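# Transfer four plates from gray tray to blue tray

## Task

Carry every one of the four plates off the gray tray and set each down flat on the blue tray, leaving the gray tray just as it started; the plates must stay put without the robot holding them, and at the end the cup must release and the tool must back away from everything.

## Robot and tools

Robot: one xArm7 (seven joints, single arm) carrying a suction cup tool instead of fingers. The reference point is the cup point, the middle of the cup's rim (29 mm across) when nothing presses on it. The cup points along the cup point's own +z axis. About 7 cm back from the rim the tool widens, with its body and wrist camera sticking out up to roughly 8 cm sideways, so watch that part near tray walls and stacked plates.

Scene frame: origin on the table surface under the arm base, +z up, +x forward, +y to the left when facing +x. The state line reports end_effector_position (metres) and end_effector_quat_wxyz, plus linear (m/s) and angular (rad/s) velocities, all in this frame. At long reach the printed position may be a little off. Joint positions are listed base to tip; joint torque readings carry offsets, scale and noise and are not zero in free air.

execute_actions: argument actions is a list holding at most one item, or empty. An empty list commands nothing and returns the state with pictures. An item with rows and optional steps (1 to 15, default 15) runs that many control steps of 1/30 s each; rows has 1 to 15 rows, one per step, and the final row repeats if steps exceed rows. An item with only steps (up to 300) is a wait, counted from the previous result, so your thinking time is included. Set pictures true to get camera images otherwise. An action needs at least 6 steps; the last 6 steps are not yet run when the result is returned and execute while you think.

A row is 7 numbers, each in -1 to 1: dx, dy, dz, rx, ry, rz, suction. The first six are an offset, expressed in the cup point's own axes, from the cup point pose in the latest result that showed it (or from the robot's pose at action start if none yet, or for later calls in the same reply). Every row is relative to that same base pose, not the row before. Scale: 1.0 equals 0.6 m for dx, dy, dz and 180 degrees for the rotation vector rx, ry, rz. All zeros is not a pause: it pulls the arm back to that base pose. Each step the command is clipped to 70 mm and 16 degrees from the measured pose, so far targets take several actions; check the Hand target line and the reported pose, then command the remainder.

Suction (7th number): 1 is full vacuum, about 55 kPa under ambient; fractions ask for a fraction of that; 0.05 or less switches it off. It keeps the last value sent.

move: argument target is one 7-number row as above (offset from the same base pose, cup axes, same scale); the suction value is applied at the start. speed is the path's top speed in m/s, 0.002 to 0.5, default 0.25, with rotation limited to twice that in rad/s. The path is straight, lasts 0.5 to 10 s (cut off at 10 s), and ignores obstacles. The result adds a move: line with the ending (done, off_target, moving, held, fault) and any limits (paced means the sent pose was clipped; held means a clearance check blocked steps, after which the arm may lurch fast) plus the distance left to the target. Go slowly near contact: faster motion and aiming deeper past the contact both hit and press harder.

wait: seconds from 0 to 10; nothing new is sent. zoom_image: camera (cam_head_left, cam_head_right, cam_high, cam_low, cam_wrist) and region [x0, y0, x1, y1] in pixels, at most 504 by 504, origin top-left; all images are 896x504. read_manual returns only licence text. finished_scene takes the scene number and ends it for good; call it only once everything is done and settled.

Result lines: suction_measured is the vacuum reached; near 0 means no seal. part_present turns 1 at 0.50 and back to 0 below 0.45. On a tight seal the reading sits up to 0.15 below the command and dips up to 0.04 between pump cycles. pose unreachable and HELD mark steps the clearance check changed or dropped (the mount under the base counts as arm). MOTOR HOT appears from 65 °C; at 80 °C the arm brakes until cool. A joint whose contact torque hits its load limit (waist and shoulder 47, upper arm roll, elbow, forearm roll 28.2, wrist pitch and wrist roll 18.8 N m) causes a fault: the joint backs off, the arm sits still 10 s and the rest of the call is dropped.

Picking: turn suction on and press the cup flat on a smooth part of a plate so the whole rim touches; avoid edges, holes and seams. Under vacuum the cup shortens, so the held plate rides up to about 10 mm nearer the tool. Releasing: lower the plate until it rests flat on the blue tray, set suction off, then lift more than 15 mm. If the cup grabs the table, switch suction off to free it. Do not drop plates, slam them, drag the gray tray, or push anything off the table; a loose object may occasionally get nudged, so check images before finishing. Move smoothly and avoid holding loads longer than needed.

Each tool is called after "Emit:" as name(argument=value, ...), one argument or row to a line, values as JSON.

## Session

Emit:
execute_actions(
  actions=[],
)

Scene clock: 0.00 s of 8400.00 s.
end_effector_position=(+0.4039, +0.0050, +0.3732) suction_measured=0.00 part_present=0 end_effector_quat_wxyz=(-0.005, -0.005, +1.000, -0.002) end_effector_velocity=(-0.000, +0.000, -0.000) end_effector_angular_velocity=(-0.000, +0.000, -0.002)
Joint positions: [-0.002 -0.247  0.002  0.921  0.003  1.167  2.353]
Joint velocities: [ 0.     0.    -0.    -0.    -0.     0.     0.002]
Joint torques (N m, as the arm reports them, + toward a larger angle): no reading
Hand target: +0.404, +0.005, +0.373; -0.005, -0.005, +1.000, -0.002

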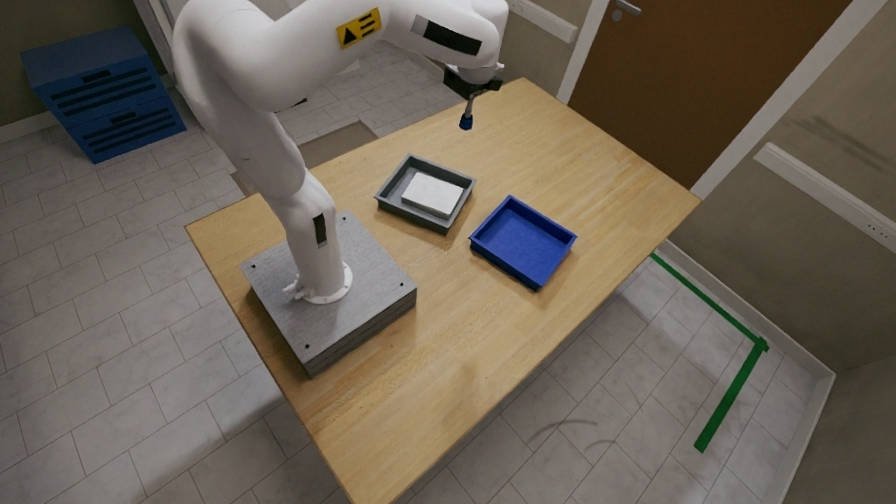

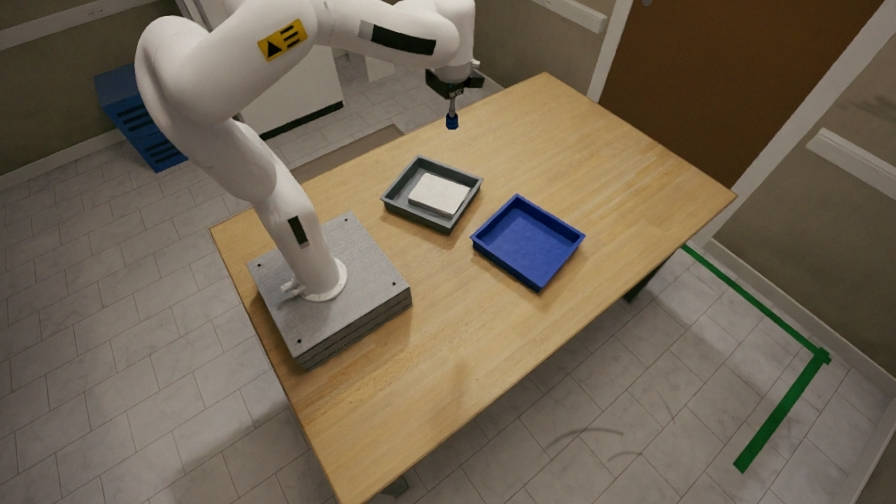

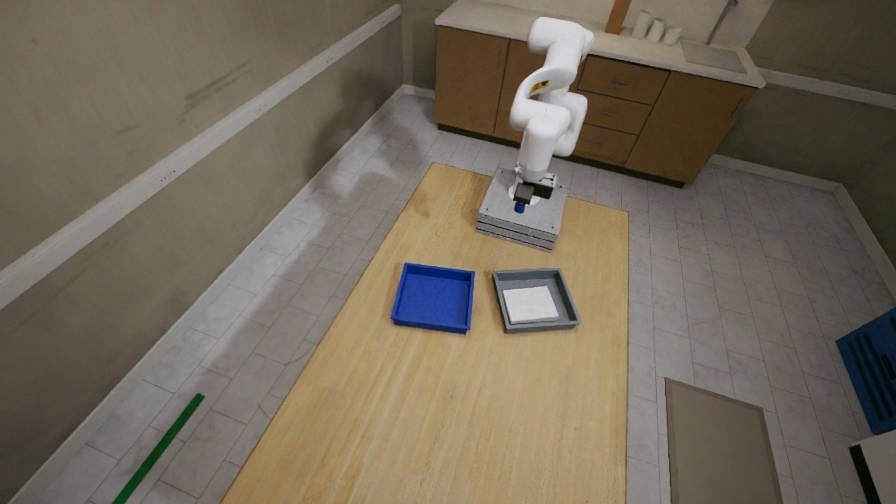

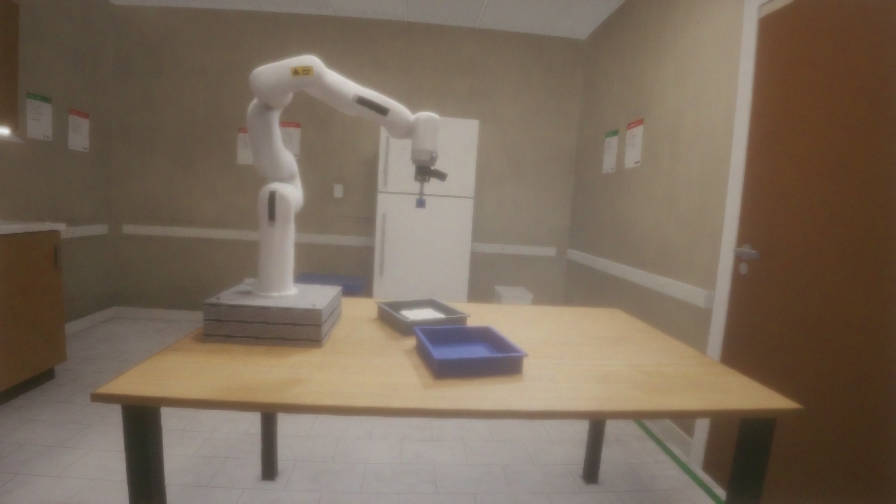

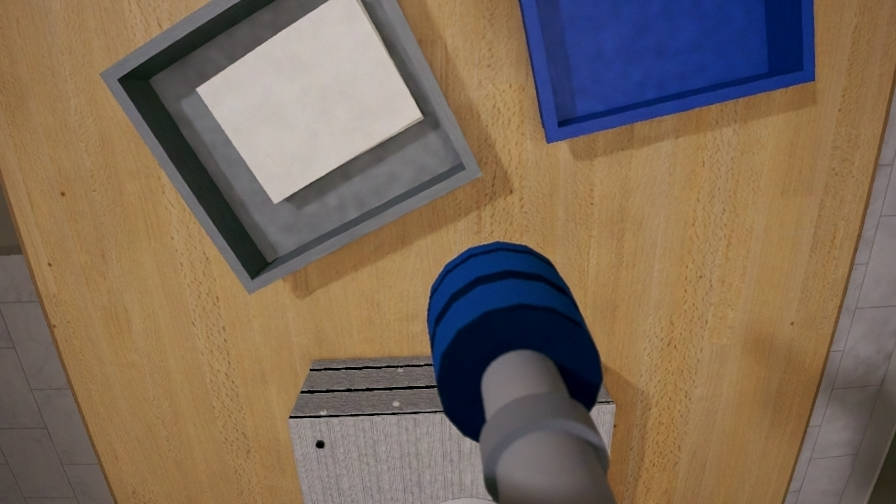

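Emit:
move(
  target=[-0.075,0.2,0.47,0,0,0,0],
  speed=0.3,
)

Emit:
zoom_image(
  camera="cam_head_left",
  region=[365,140,495,250],
)

Scene clock: 1.87 s of 8400.00 s.
end_effector_position=(+0.4447, +0.1234, +0.0902) suction_measured=0.00 part_present=0 end_effector_quat_wxyz=(-0.005, -0.003, +1.000, -0.001) end_effector_velocity=(-0.001, +0.001, -0.003) end_effector_angular_velocity=(-0.001, +0.007, -0.001)
Joint positions: [ 0.154  0.474  0.098  0.875 -0.108  0.402  2.697]
Joint velocities: [ 0.002  0.009 -0.     0.003 -0.     0.     0.003]
Joint torques (N m, as the arm reports them, + toward a larger angle): [  0.91 -20.97   0.9    7.01  -1.16  -1.91   0.15]
Hand target: +0.444, +0.124, +0.090; -0.005, -0.004, +1.000, -0.002
Off the commanded pose: 0.001 m, 0 deg.
Kept back: nothing.
move: done

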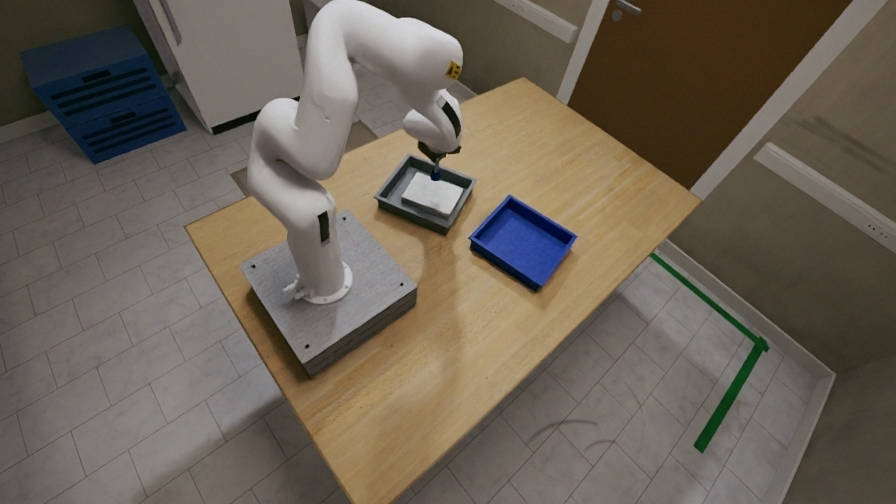

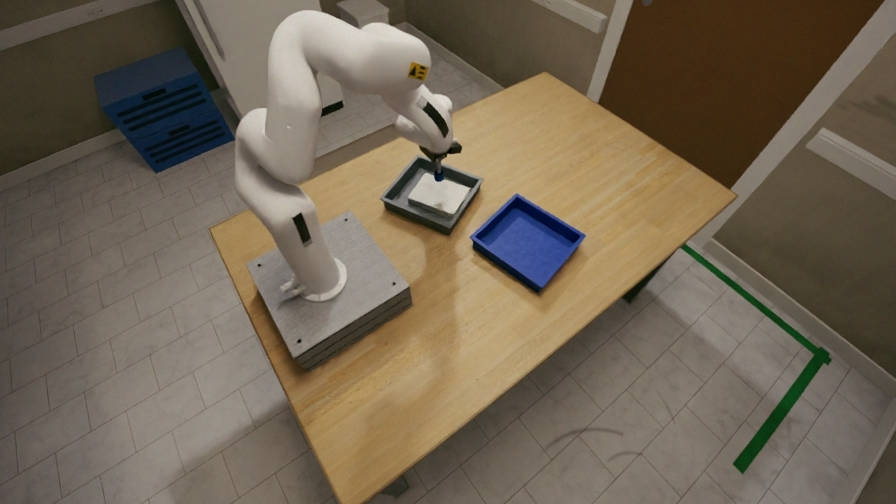

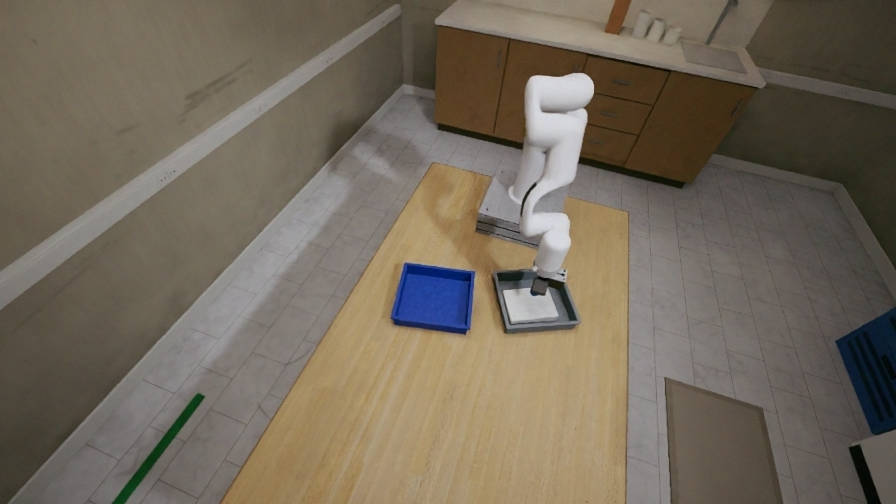

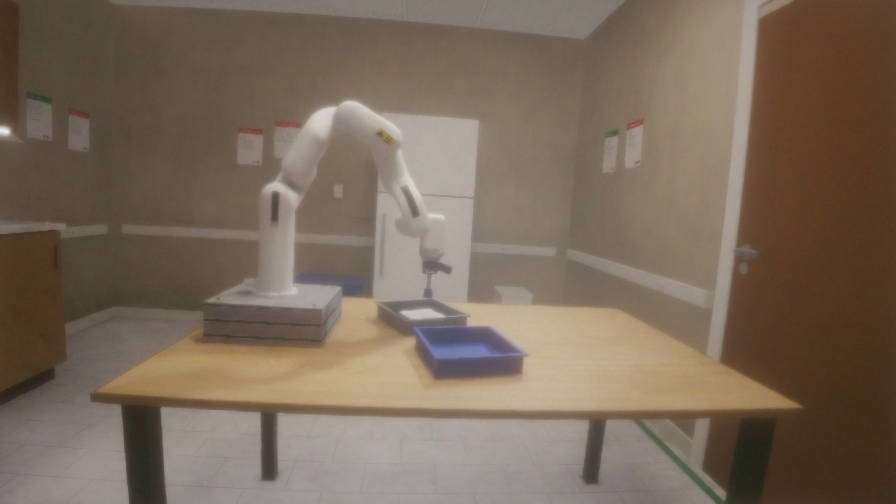

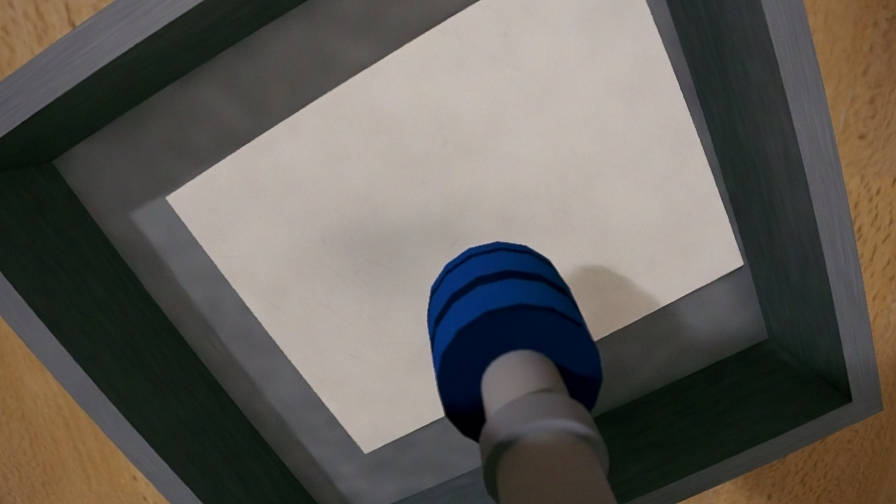

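Region (365, 140, 495, 250) of cam_head_left's 896x504 image, scaled by 3.877, with more detail than that image has; it fills the top 426 rows of this view, and the rest is white.

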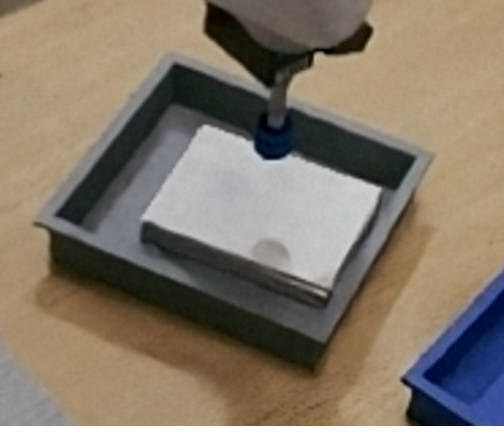

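Emit:
move(
  target=[0.003,0.01,0.106,0,0,0,1],
  speed=0.05,
)

Scene clock: 3.70 s of 8400.00 s.
end_effector_position=(+0.4421, +0.1289, +0.0266) suction_measured=0.28 part_present=0 end_effector_quat_wxyz=(-0.005, -0.003, +1.000, -0.002) end_effector_velocity=(+0.002, +0.001, +0.000) end_effector_angular_velocity=(+0.002, -0.006, -0.001)
Joint positions: [ 0.194  0.662  0.063  0.925 -0.139  0.264  2.736]
Joint velocities: [ 0.001  0.002 -0.     0.004 -0.    -0.004  0.002]
Joint torques (N m, as the arm reports them, + toward a larger angle): [  1.28 -22.56   0.81   5.63  -1.16  -1.76   0.2 ]
Hand target: +0.442, +0.129, +0.027; -0.005, -0.003, +1.000, -0.002
Off the commanded pose: 0.000 m, 0 deg.
Kept back: nothing.
move: done

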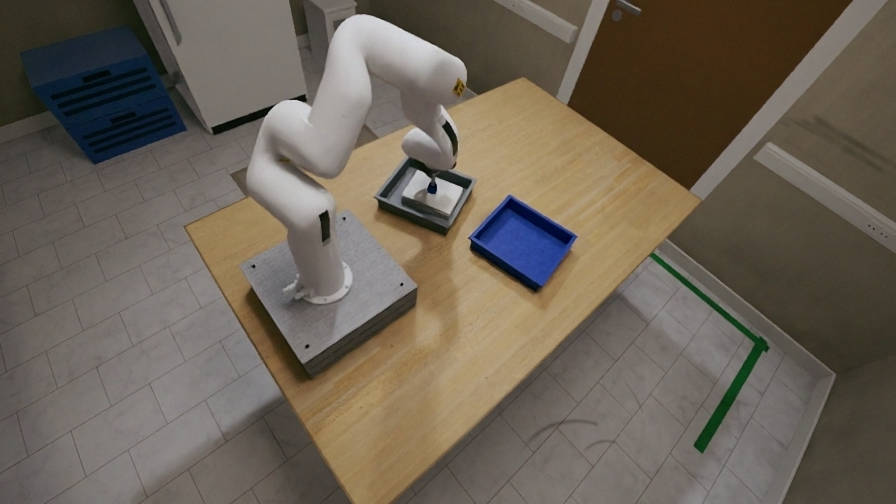

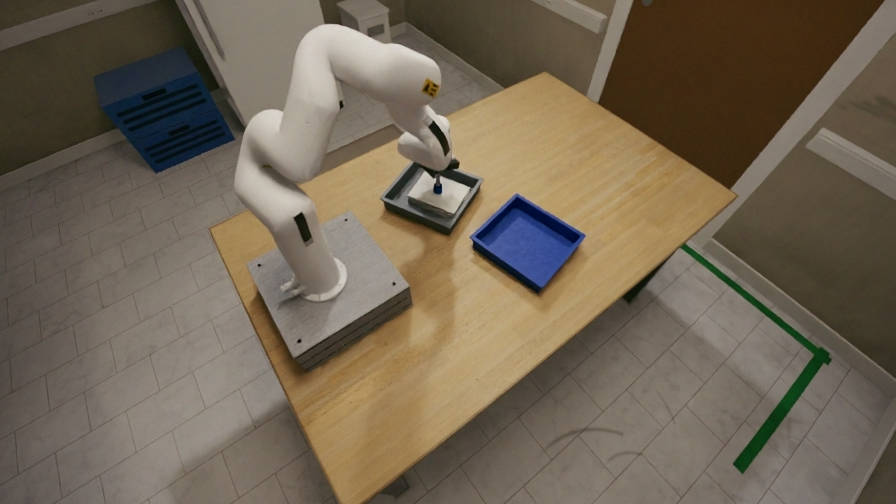

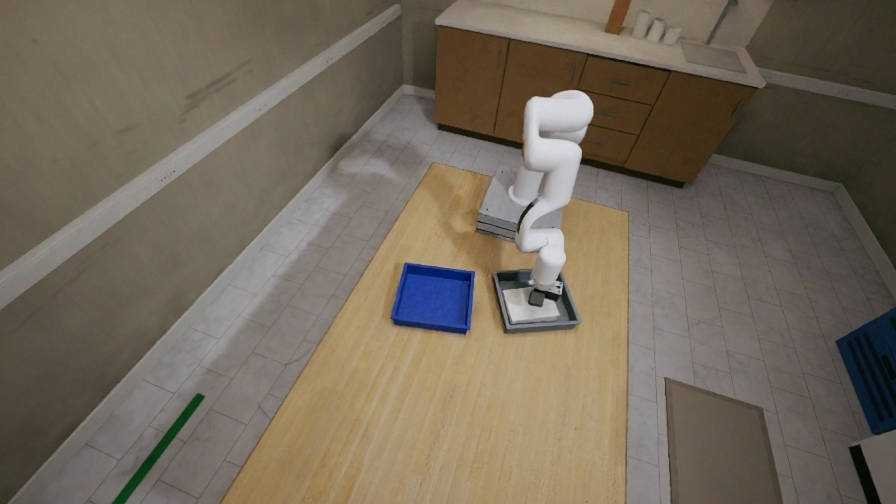

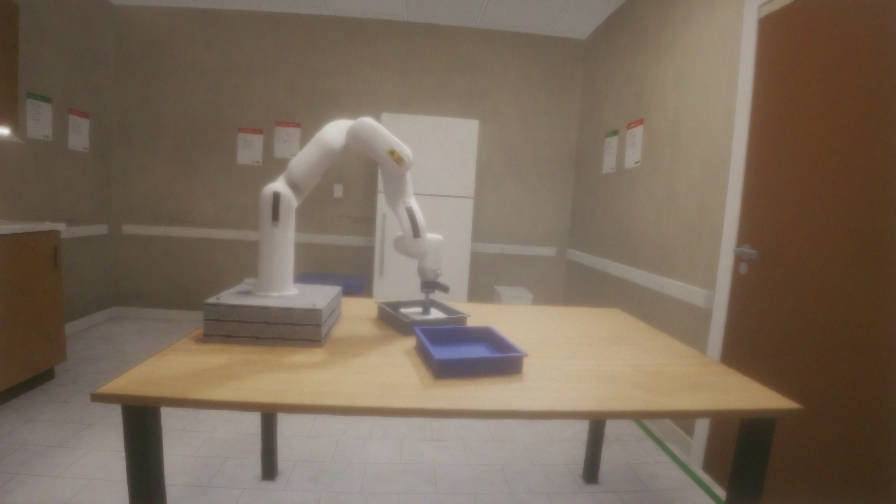

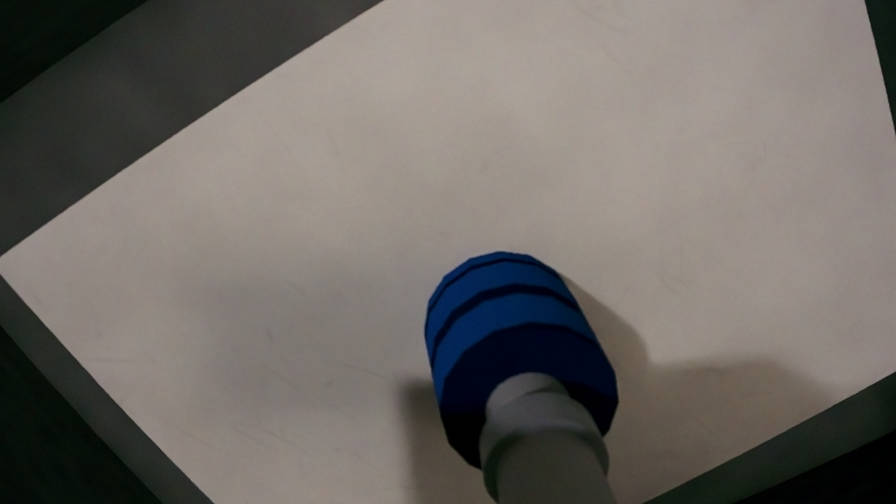

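Emit:
move(
  target=[0,0,-0.08,0,0,0,1],
  speed=0.08,
)

Emit:
move(
  target=[-0.13,-0.505,0,0,0,0.09,1],
  speed=0.3,
)

Emit:
move(
  target=[0,0,0.025,0,0,0,1],
  speed=0.05,
)

Emit:
zoom_image(
  camera="cam_high",
  region=[370,230,510,350],
)

Emit:
zoom_image(
  camera="cam_head_left",
  region=[450,170,600,300],
)

Scene clock: 5.00 s of 8400.00 s.
end_effector_position=(+0.4424, +0.1292, +0.0743) suction_measured=0.99 part_present=1 end_effector_quat_wxyz=(-0.005, -0.003, +1.000, -0.002) end_effector_velocity=(+0.000, +0.001, +0.002) end_effector_angular_velocity=(+0.001, -0.001, +0.002)
Joint positions: [ 0.173  0.519  0.09   0.883 -0.118  0.366  2.718]
Joint velocities: [-0.001 -0.005  0.002 -0.001  0.001  0.003 -0.002]
Joint torques (N m, as the arm reports them, + toward a larger angle): [  1.19 -21.71   0.81   6.76  -1.13  -1.6    0.23]
Hand target: +0.443, +0.129, +0.075; -0.005, -0.003, +1.000, -0.002
Off the commanded pose: 0.000 m, 0 deg.
Kept back: nothing.
move: done

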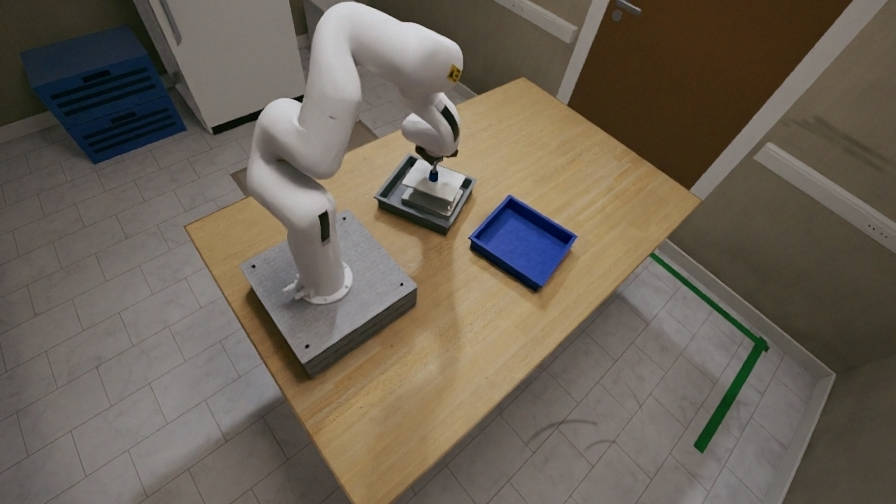

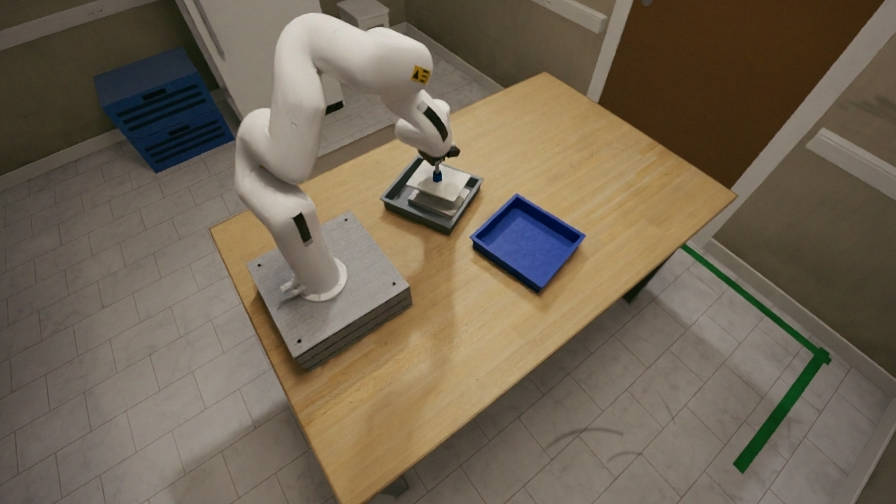

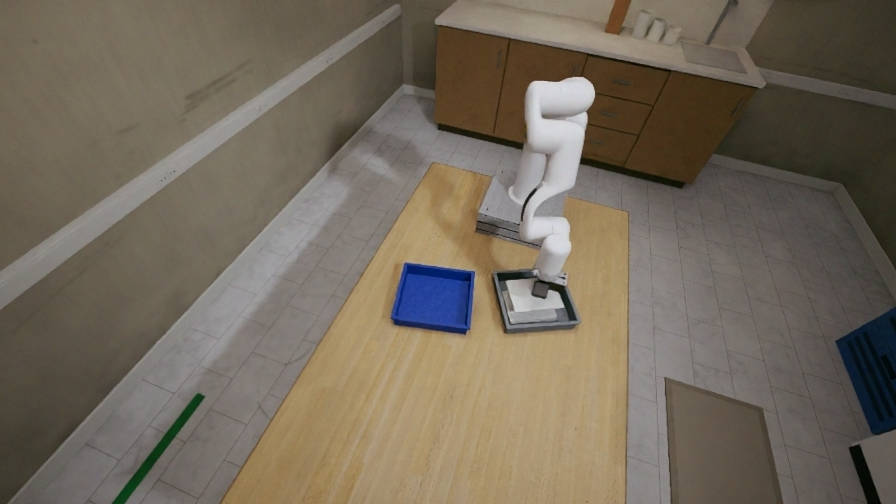

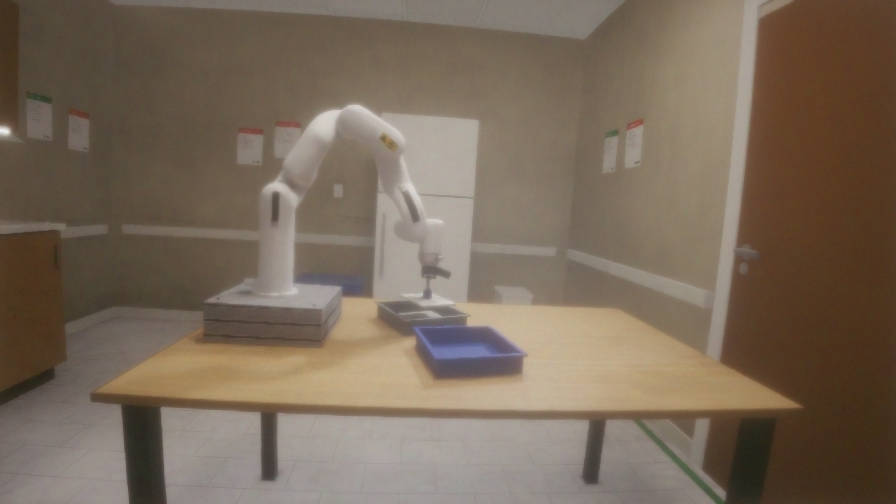

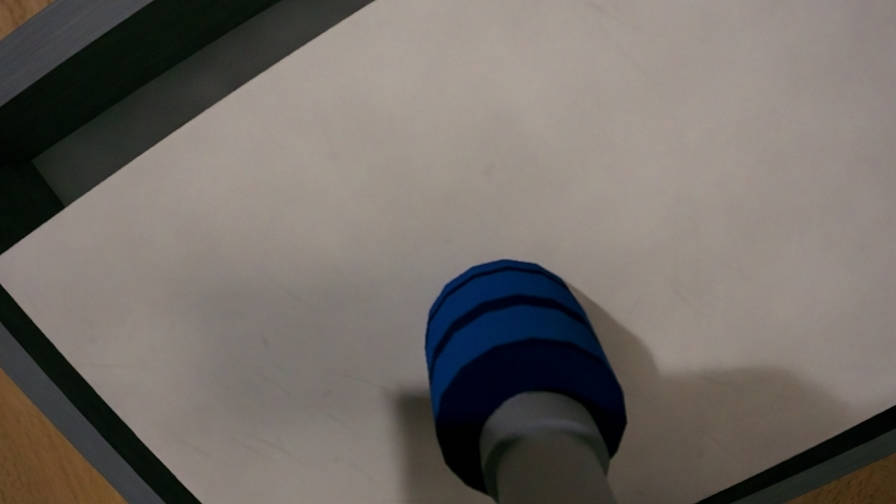

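Scene clock: 6.57 s of 8400.00 s.
end_effector_position=(+0.5226, -0.1725, +0.0750) suction_measured=1.00 part_present=1 end_effector_quat_wxyz=(-0.004, +0.137, +0.991, -0.002) end_effector_velocity=(-0.001, -0.012, +0.000) end_effector_angular_velocity=(-0.007, +0.002, -0.015)
Joint positions: [-0.319  0.707 -0.007  1.253  0.015  0.545  2.3  ]
Joint velocities: [-0.01   0.005 -0.01   0.01  -0.     0.005 -0.002]
Joint torques (N m, as the arm reports them, + toward a larger angle): [  0.5  -25.91  -0.41   8.01  -1.01  -1.5    0.03]
Hand target: +0.523, -0.174, +0.075; -0.004, +0.137, +0.990, -0.002
Off the commanded pose: 0.001 m, 0 deg.
Kept back: nothing.
move: done

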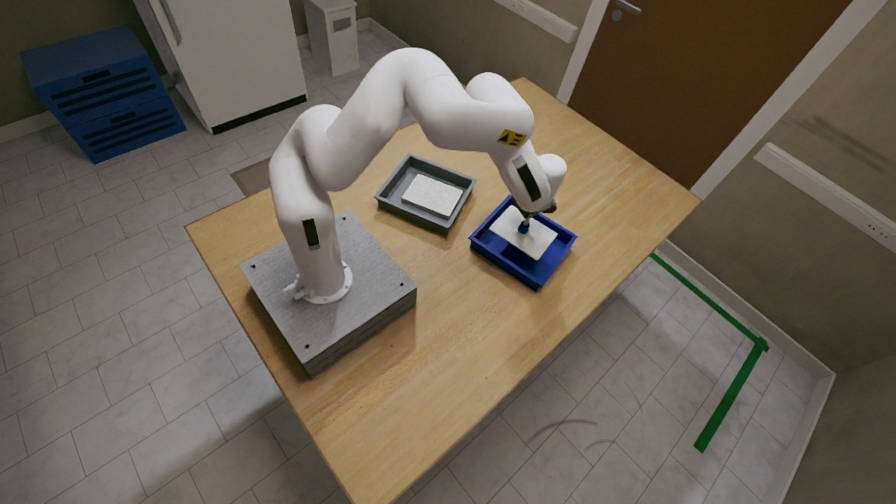

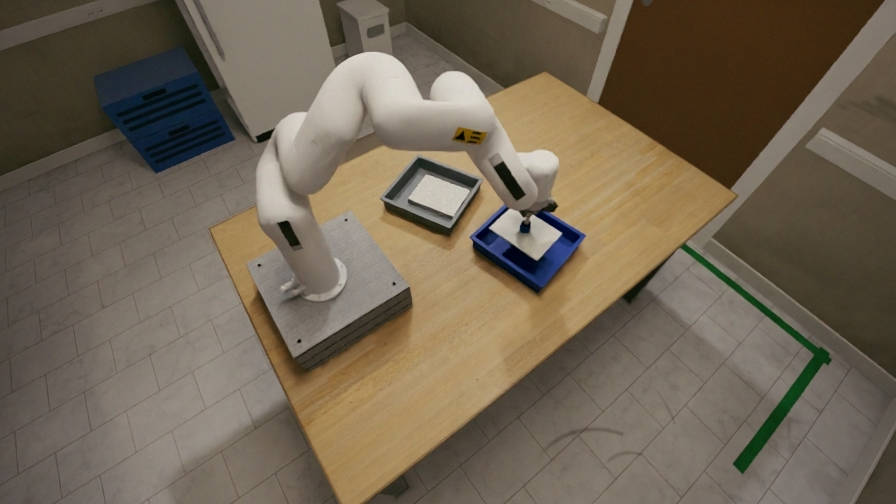

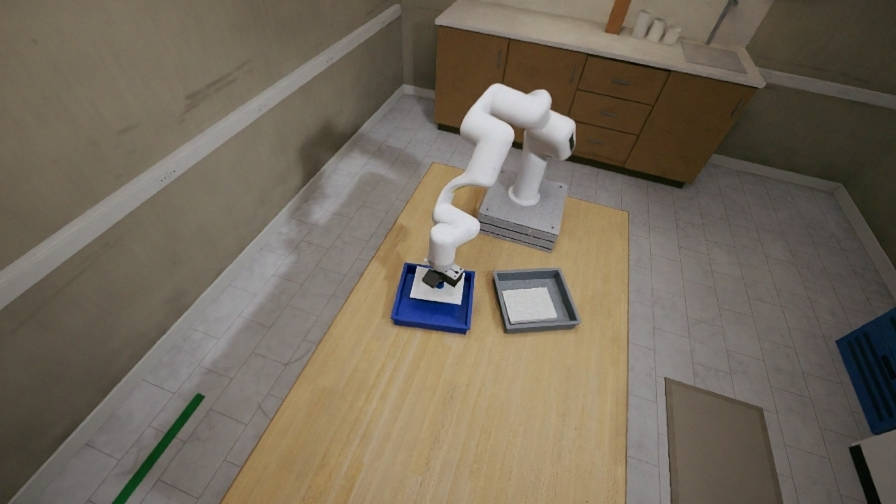

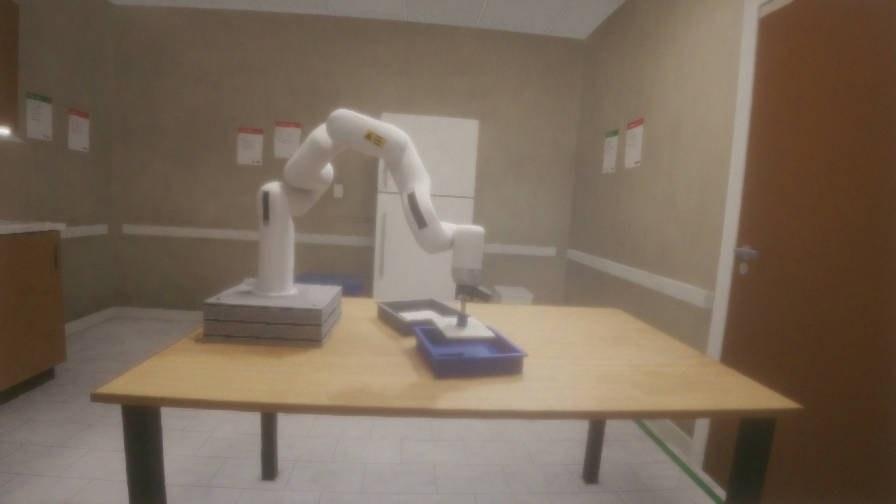

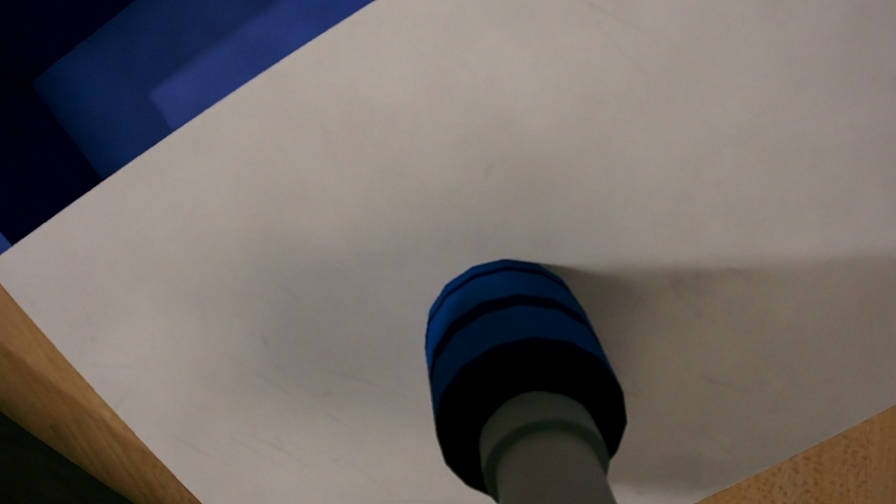

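Scene clock: 7.33 s of 8400.00 s.
end_effector_position=(+0.5225, -0.1726, +0.0602) suction_measured=0.99 part_present=1 end_effector_quat_wxyz=(-0.004, +0.137, +0.991, -0.002) end_effector_velocity=(+0.002, -0.000, +0.000) end_effector_angular_velocity=(-0.002, -0.005, +0.000)
Joint positions: [-0.32   0.743 -0.007  1.263  0.016  0.518  2.3  ]
Joint velocities: [ 0.     0.002  0.     0.003 -0.    -0.004  0.   ]
Joint torques (N m, as the arm reports them, + toward a larger angle): [  0.17 -25.5   -0.53   7.72  -0.95  -1.72   0.19]
Hand target: +0.522, -0.173, +0.060; -0.004, +0.137, +0.991, -0.002
Off the commanded pose: 0.000 m, 0 deg.
Kept back: nothing.
move: done

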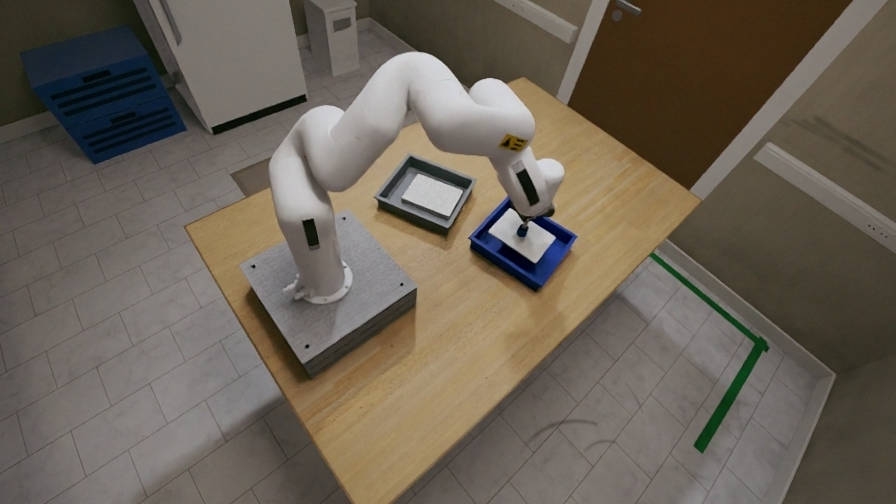

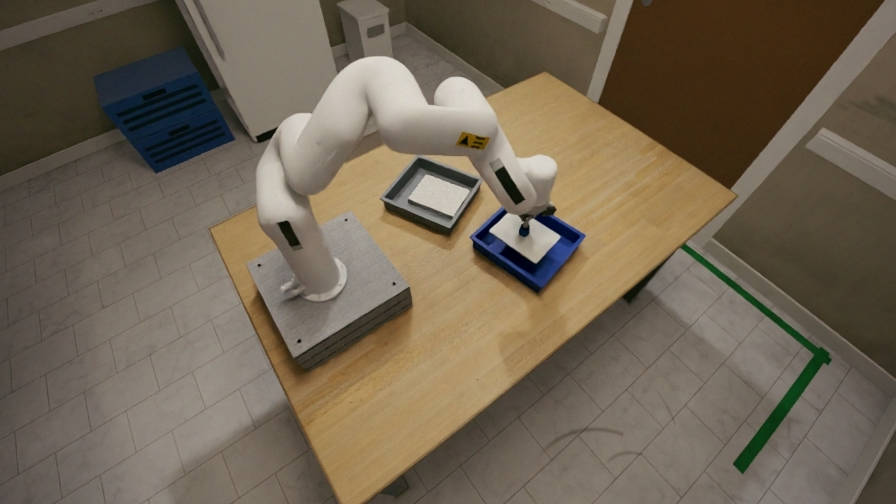

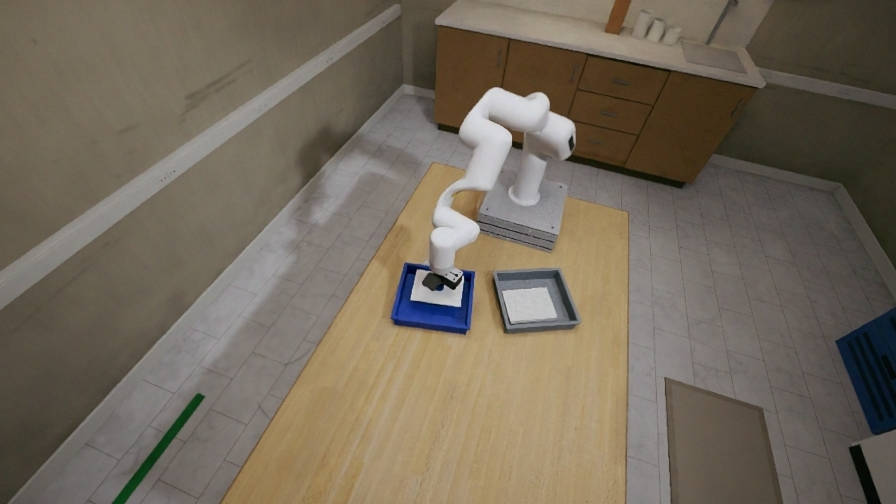

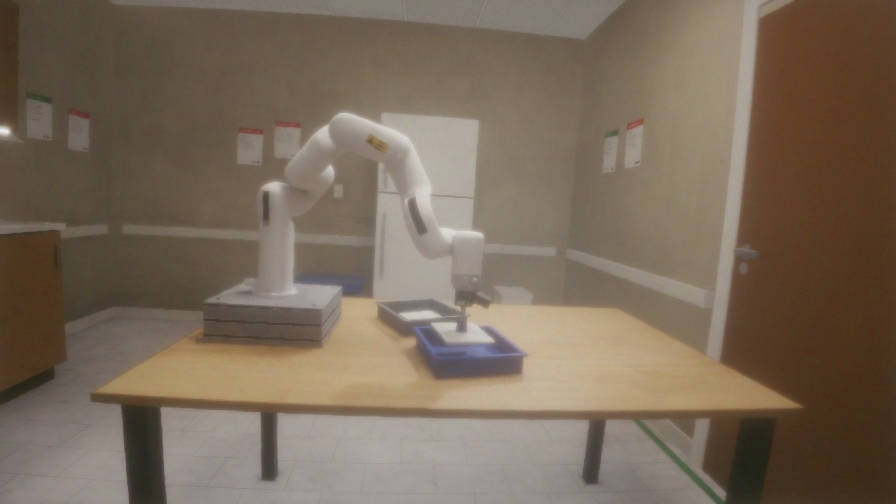

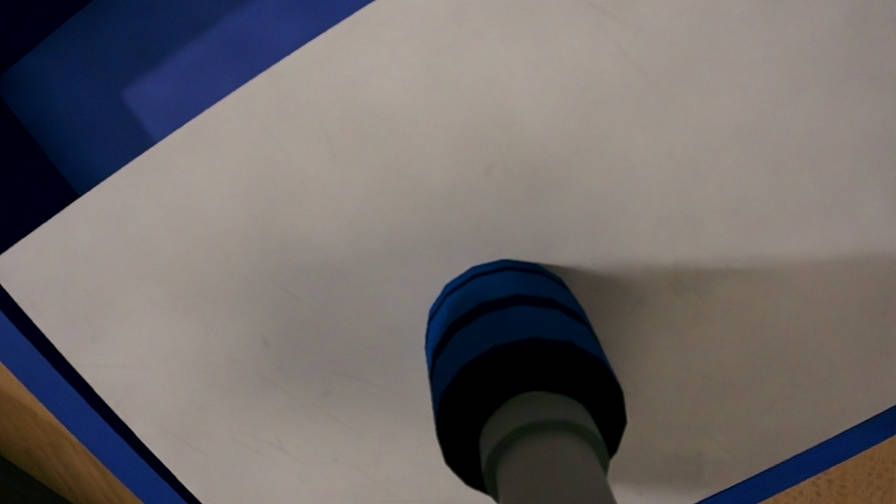

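Region (370, 230, 510, 350) of cam_high's 896x504 image, scaled by 3.600, with more detail than that image has; it fills the top 432 rows of this view, and the rest is white.

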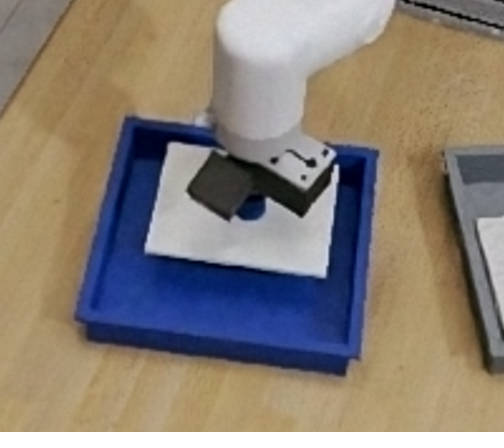

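Region (450, 170, 600, 300) of cam_head_left's 896x504 image, scaled by 3.360, with more detail than that image has; it fills the top 437 rows of this view, and the rest is white.

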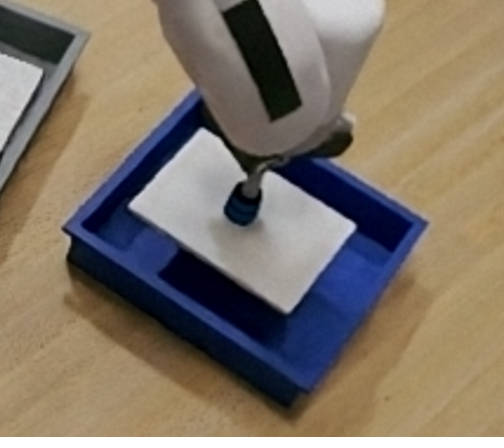

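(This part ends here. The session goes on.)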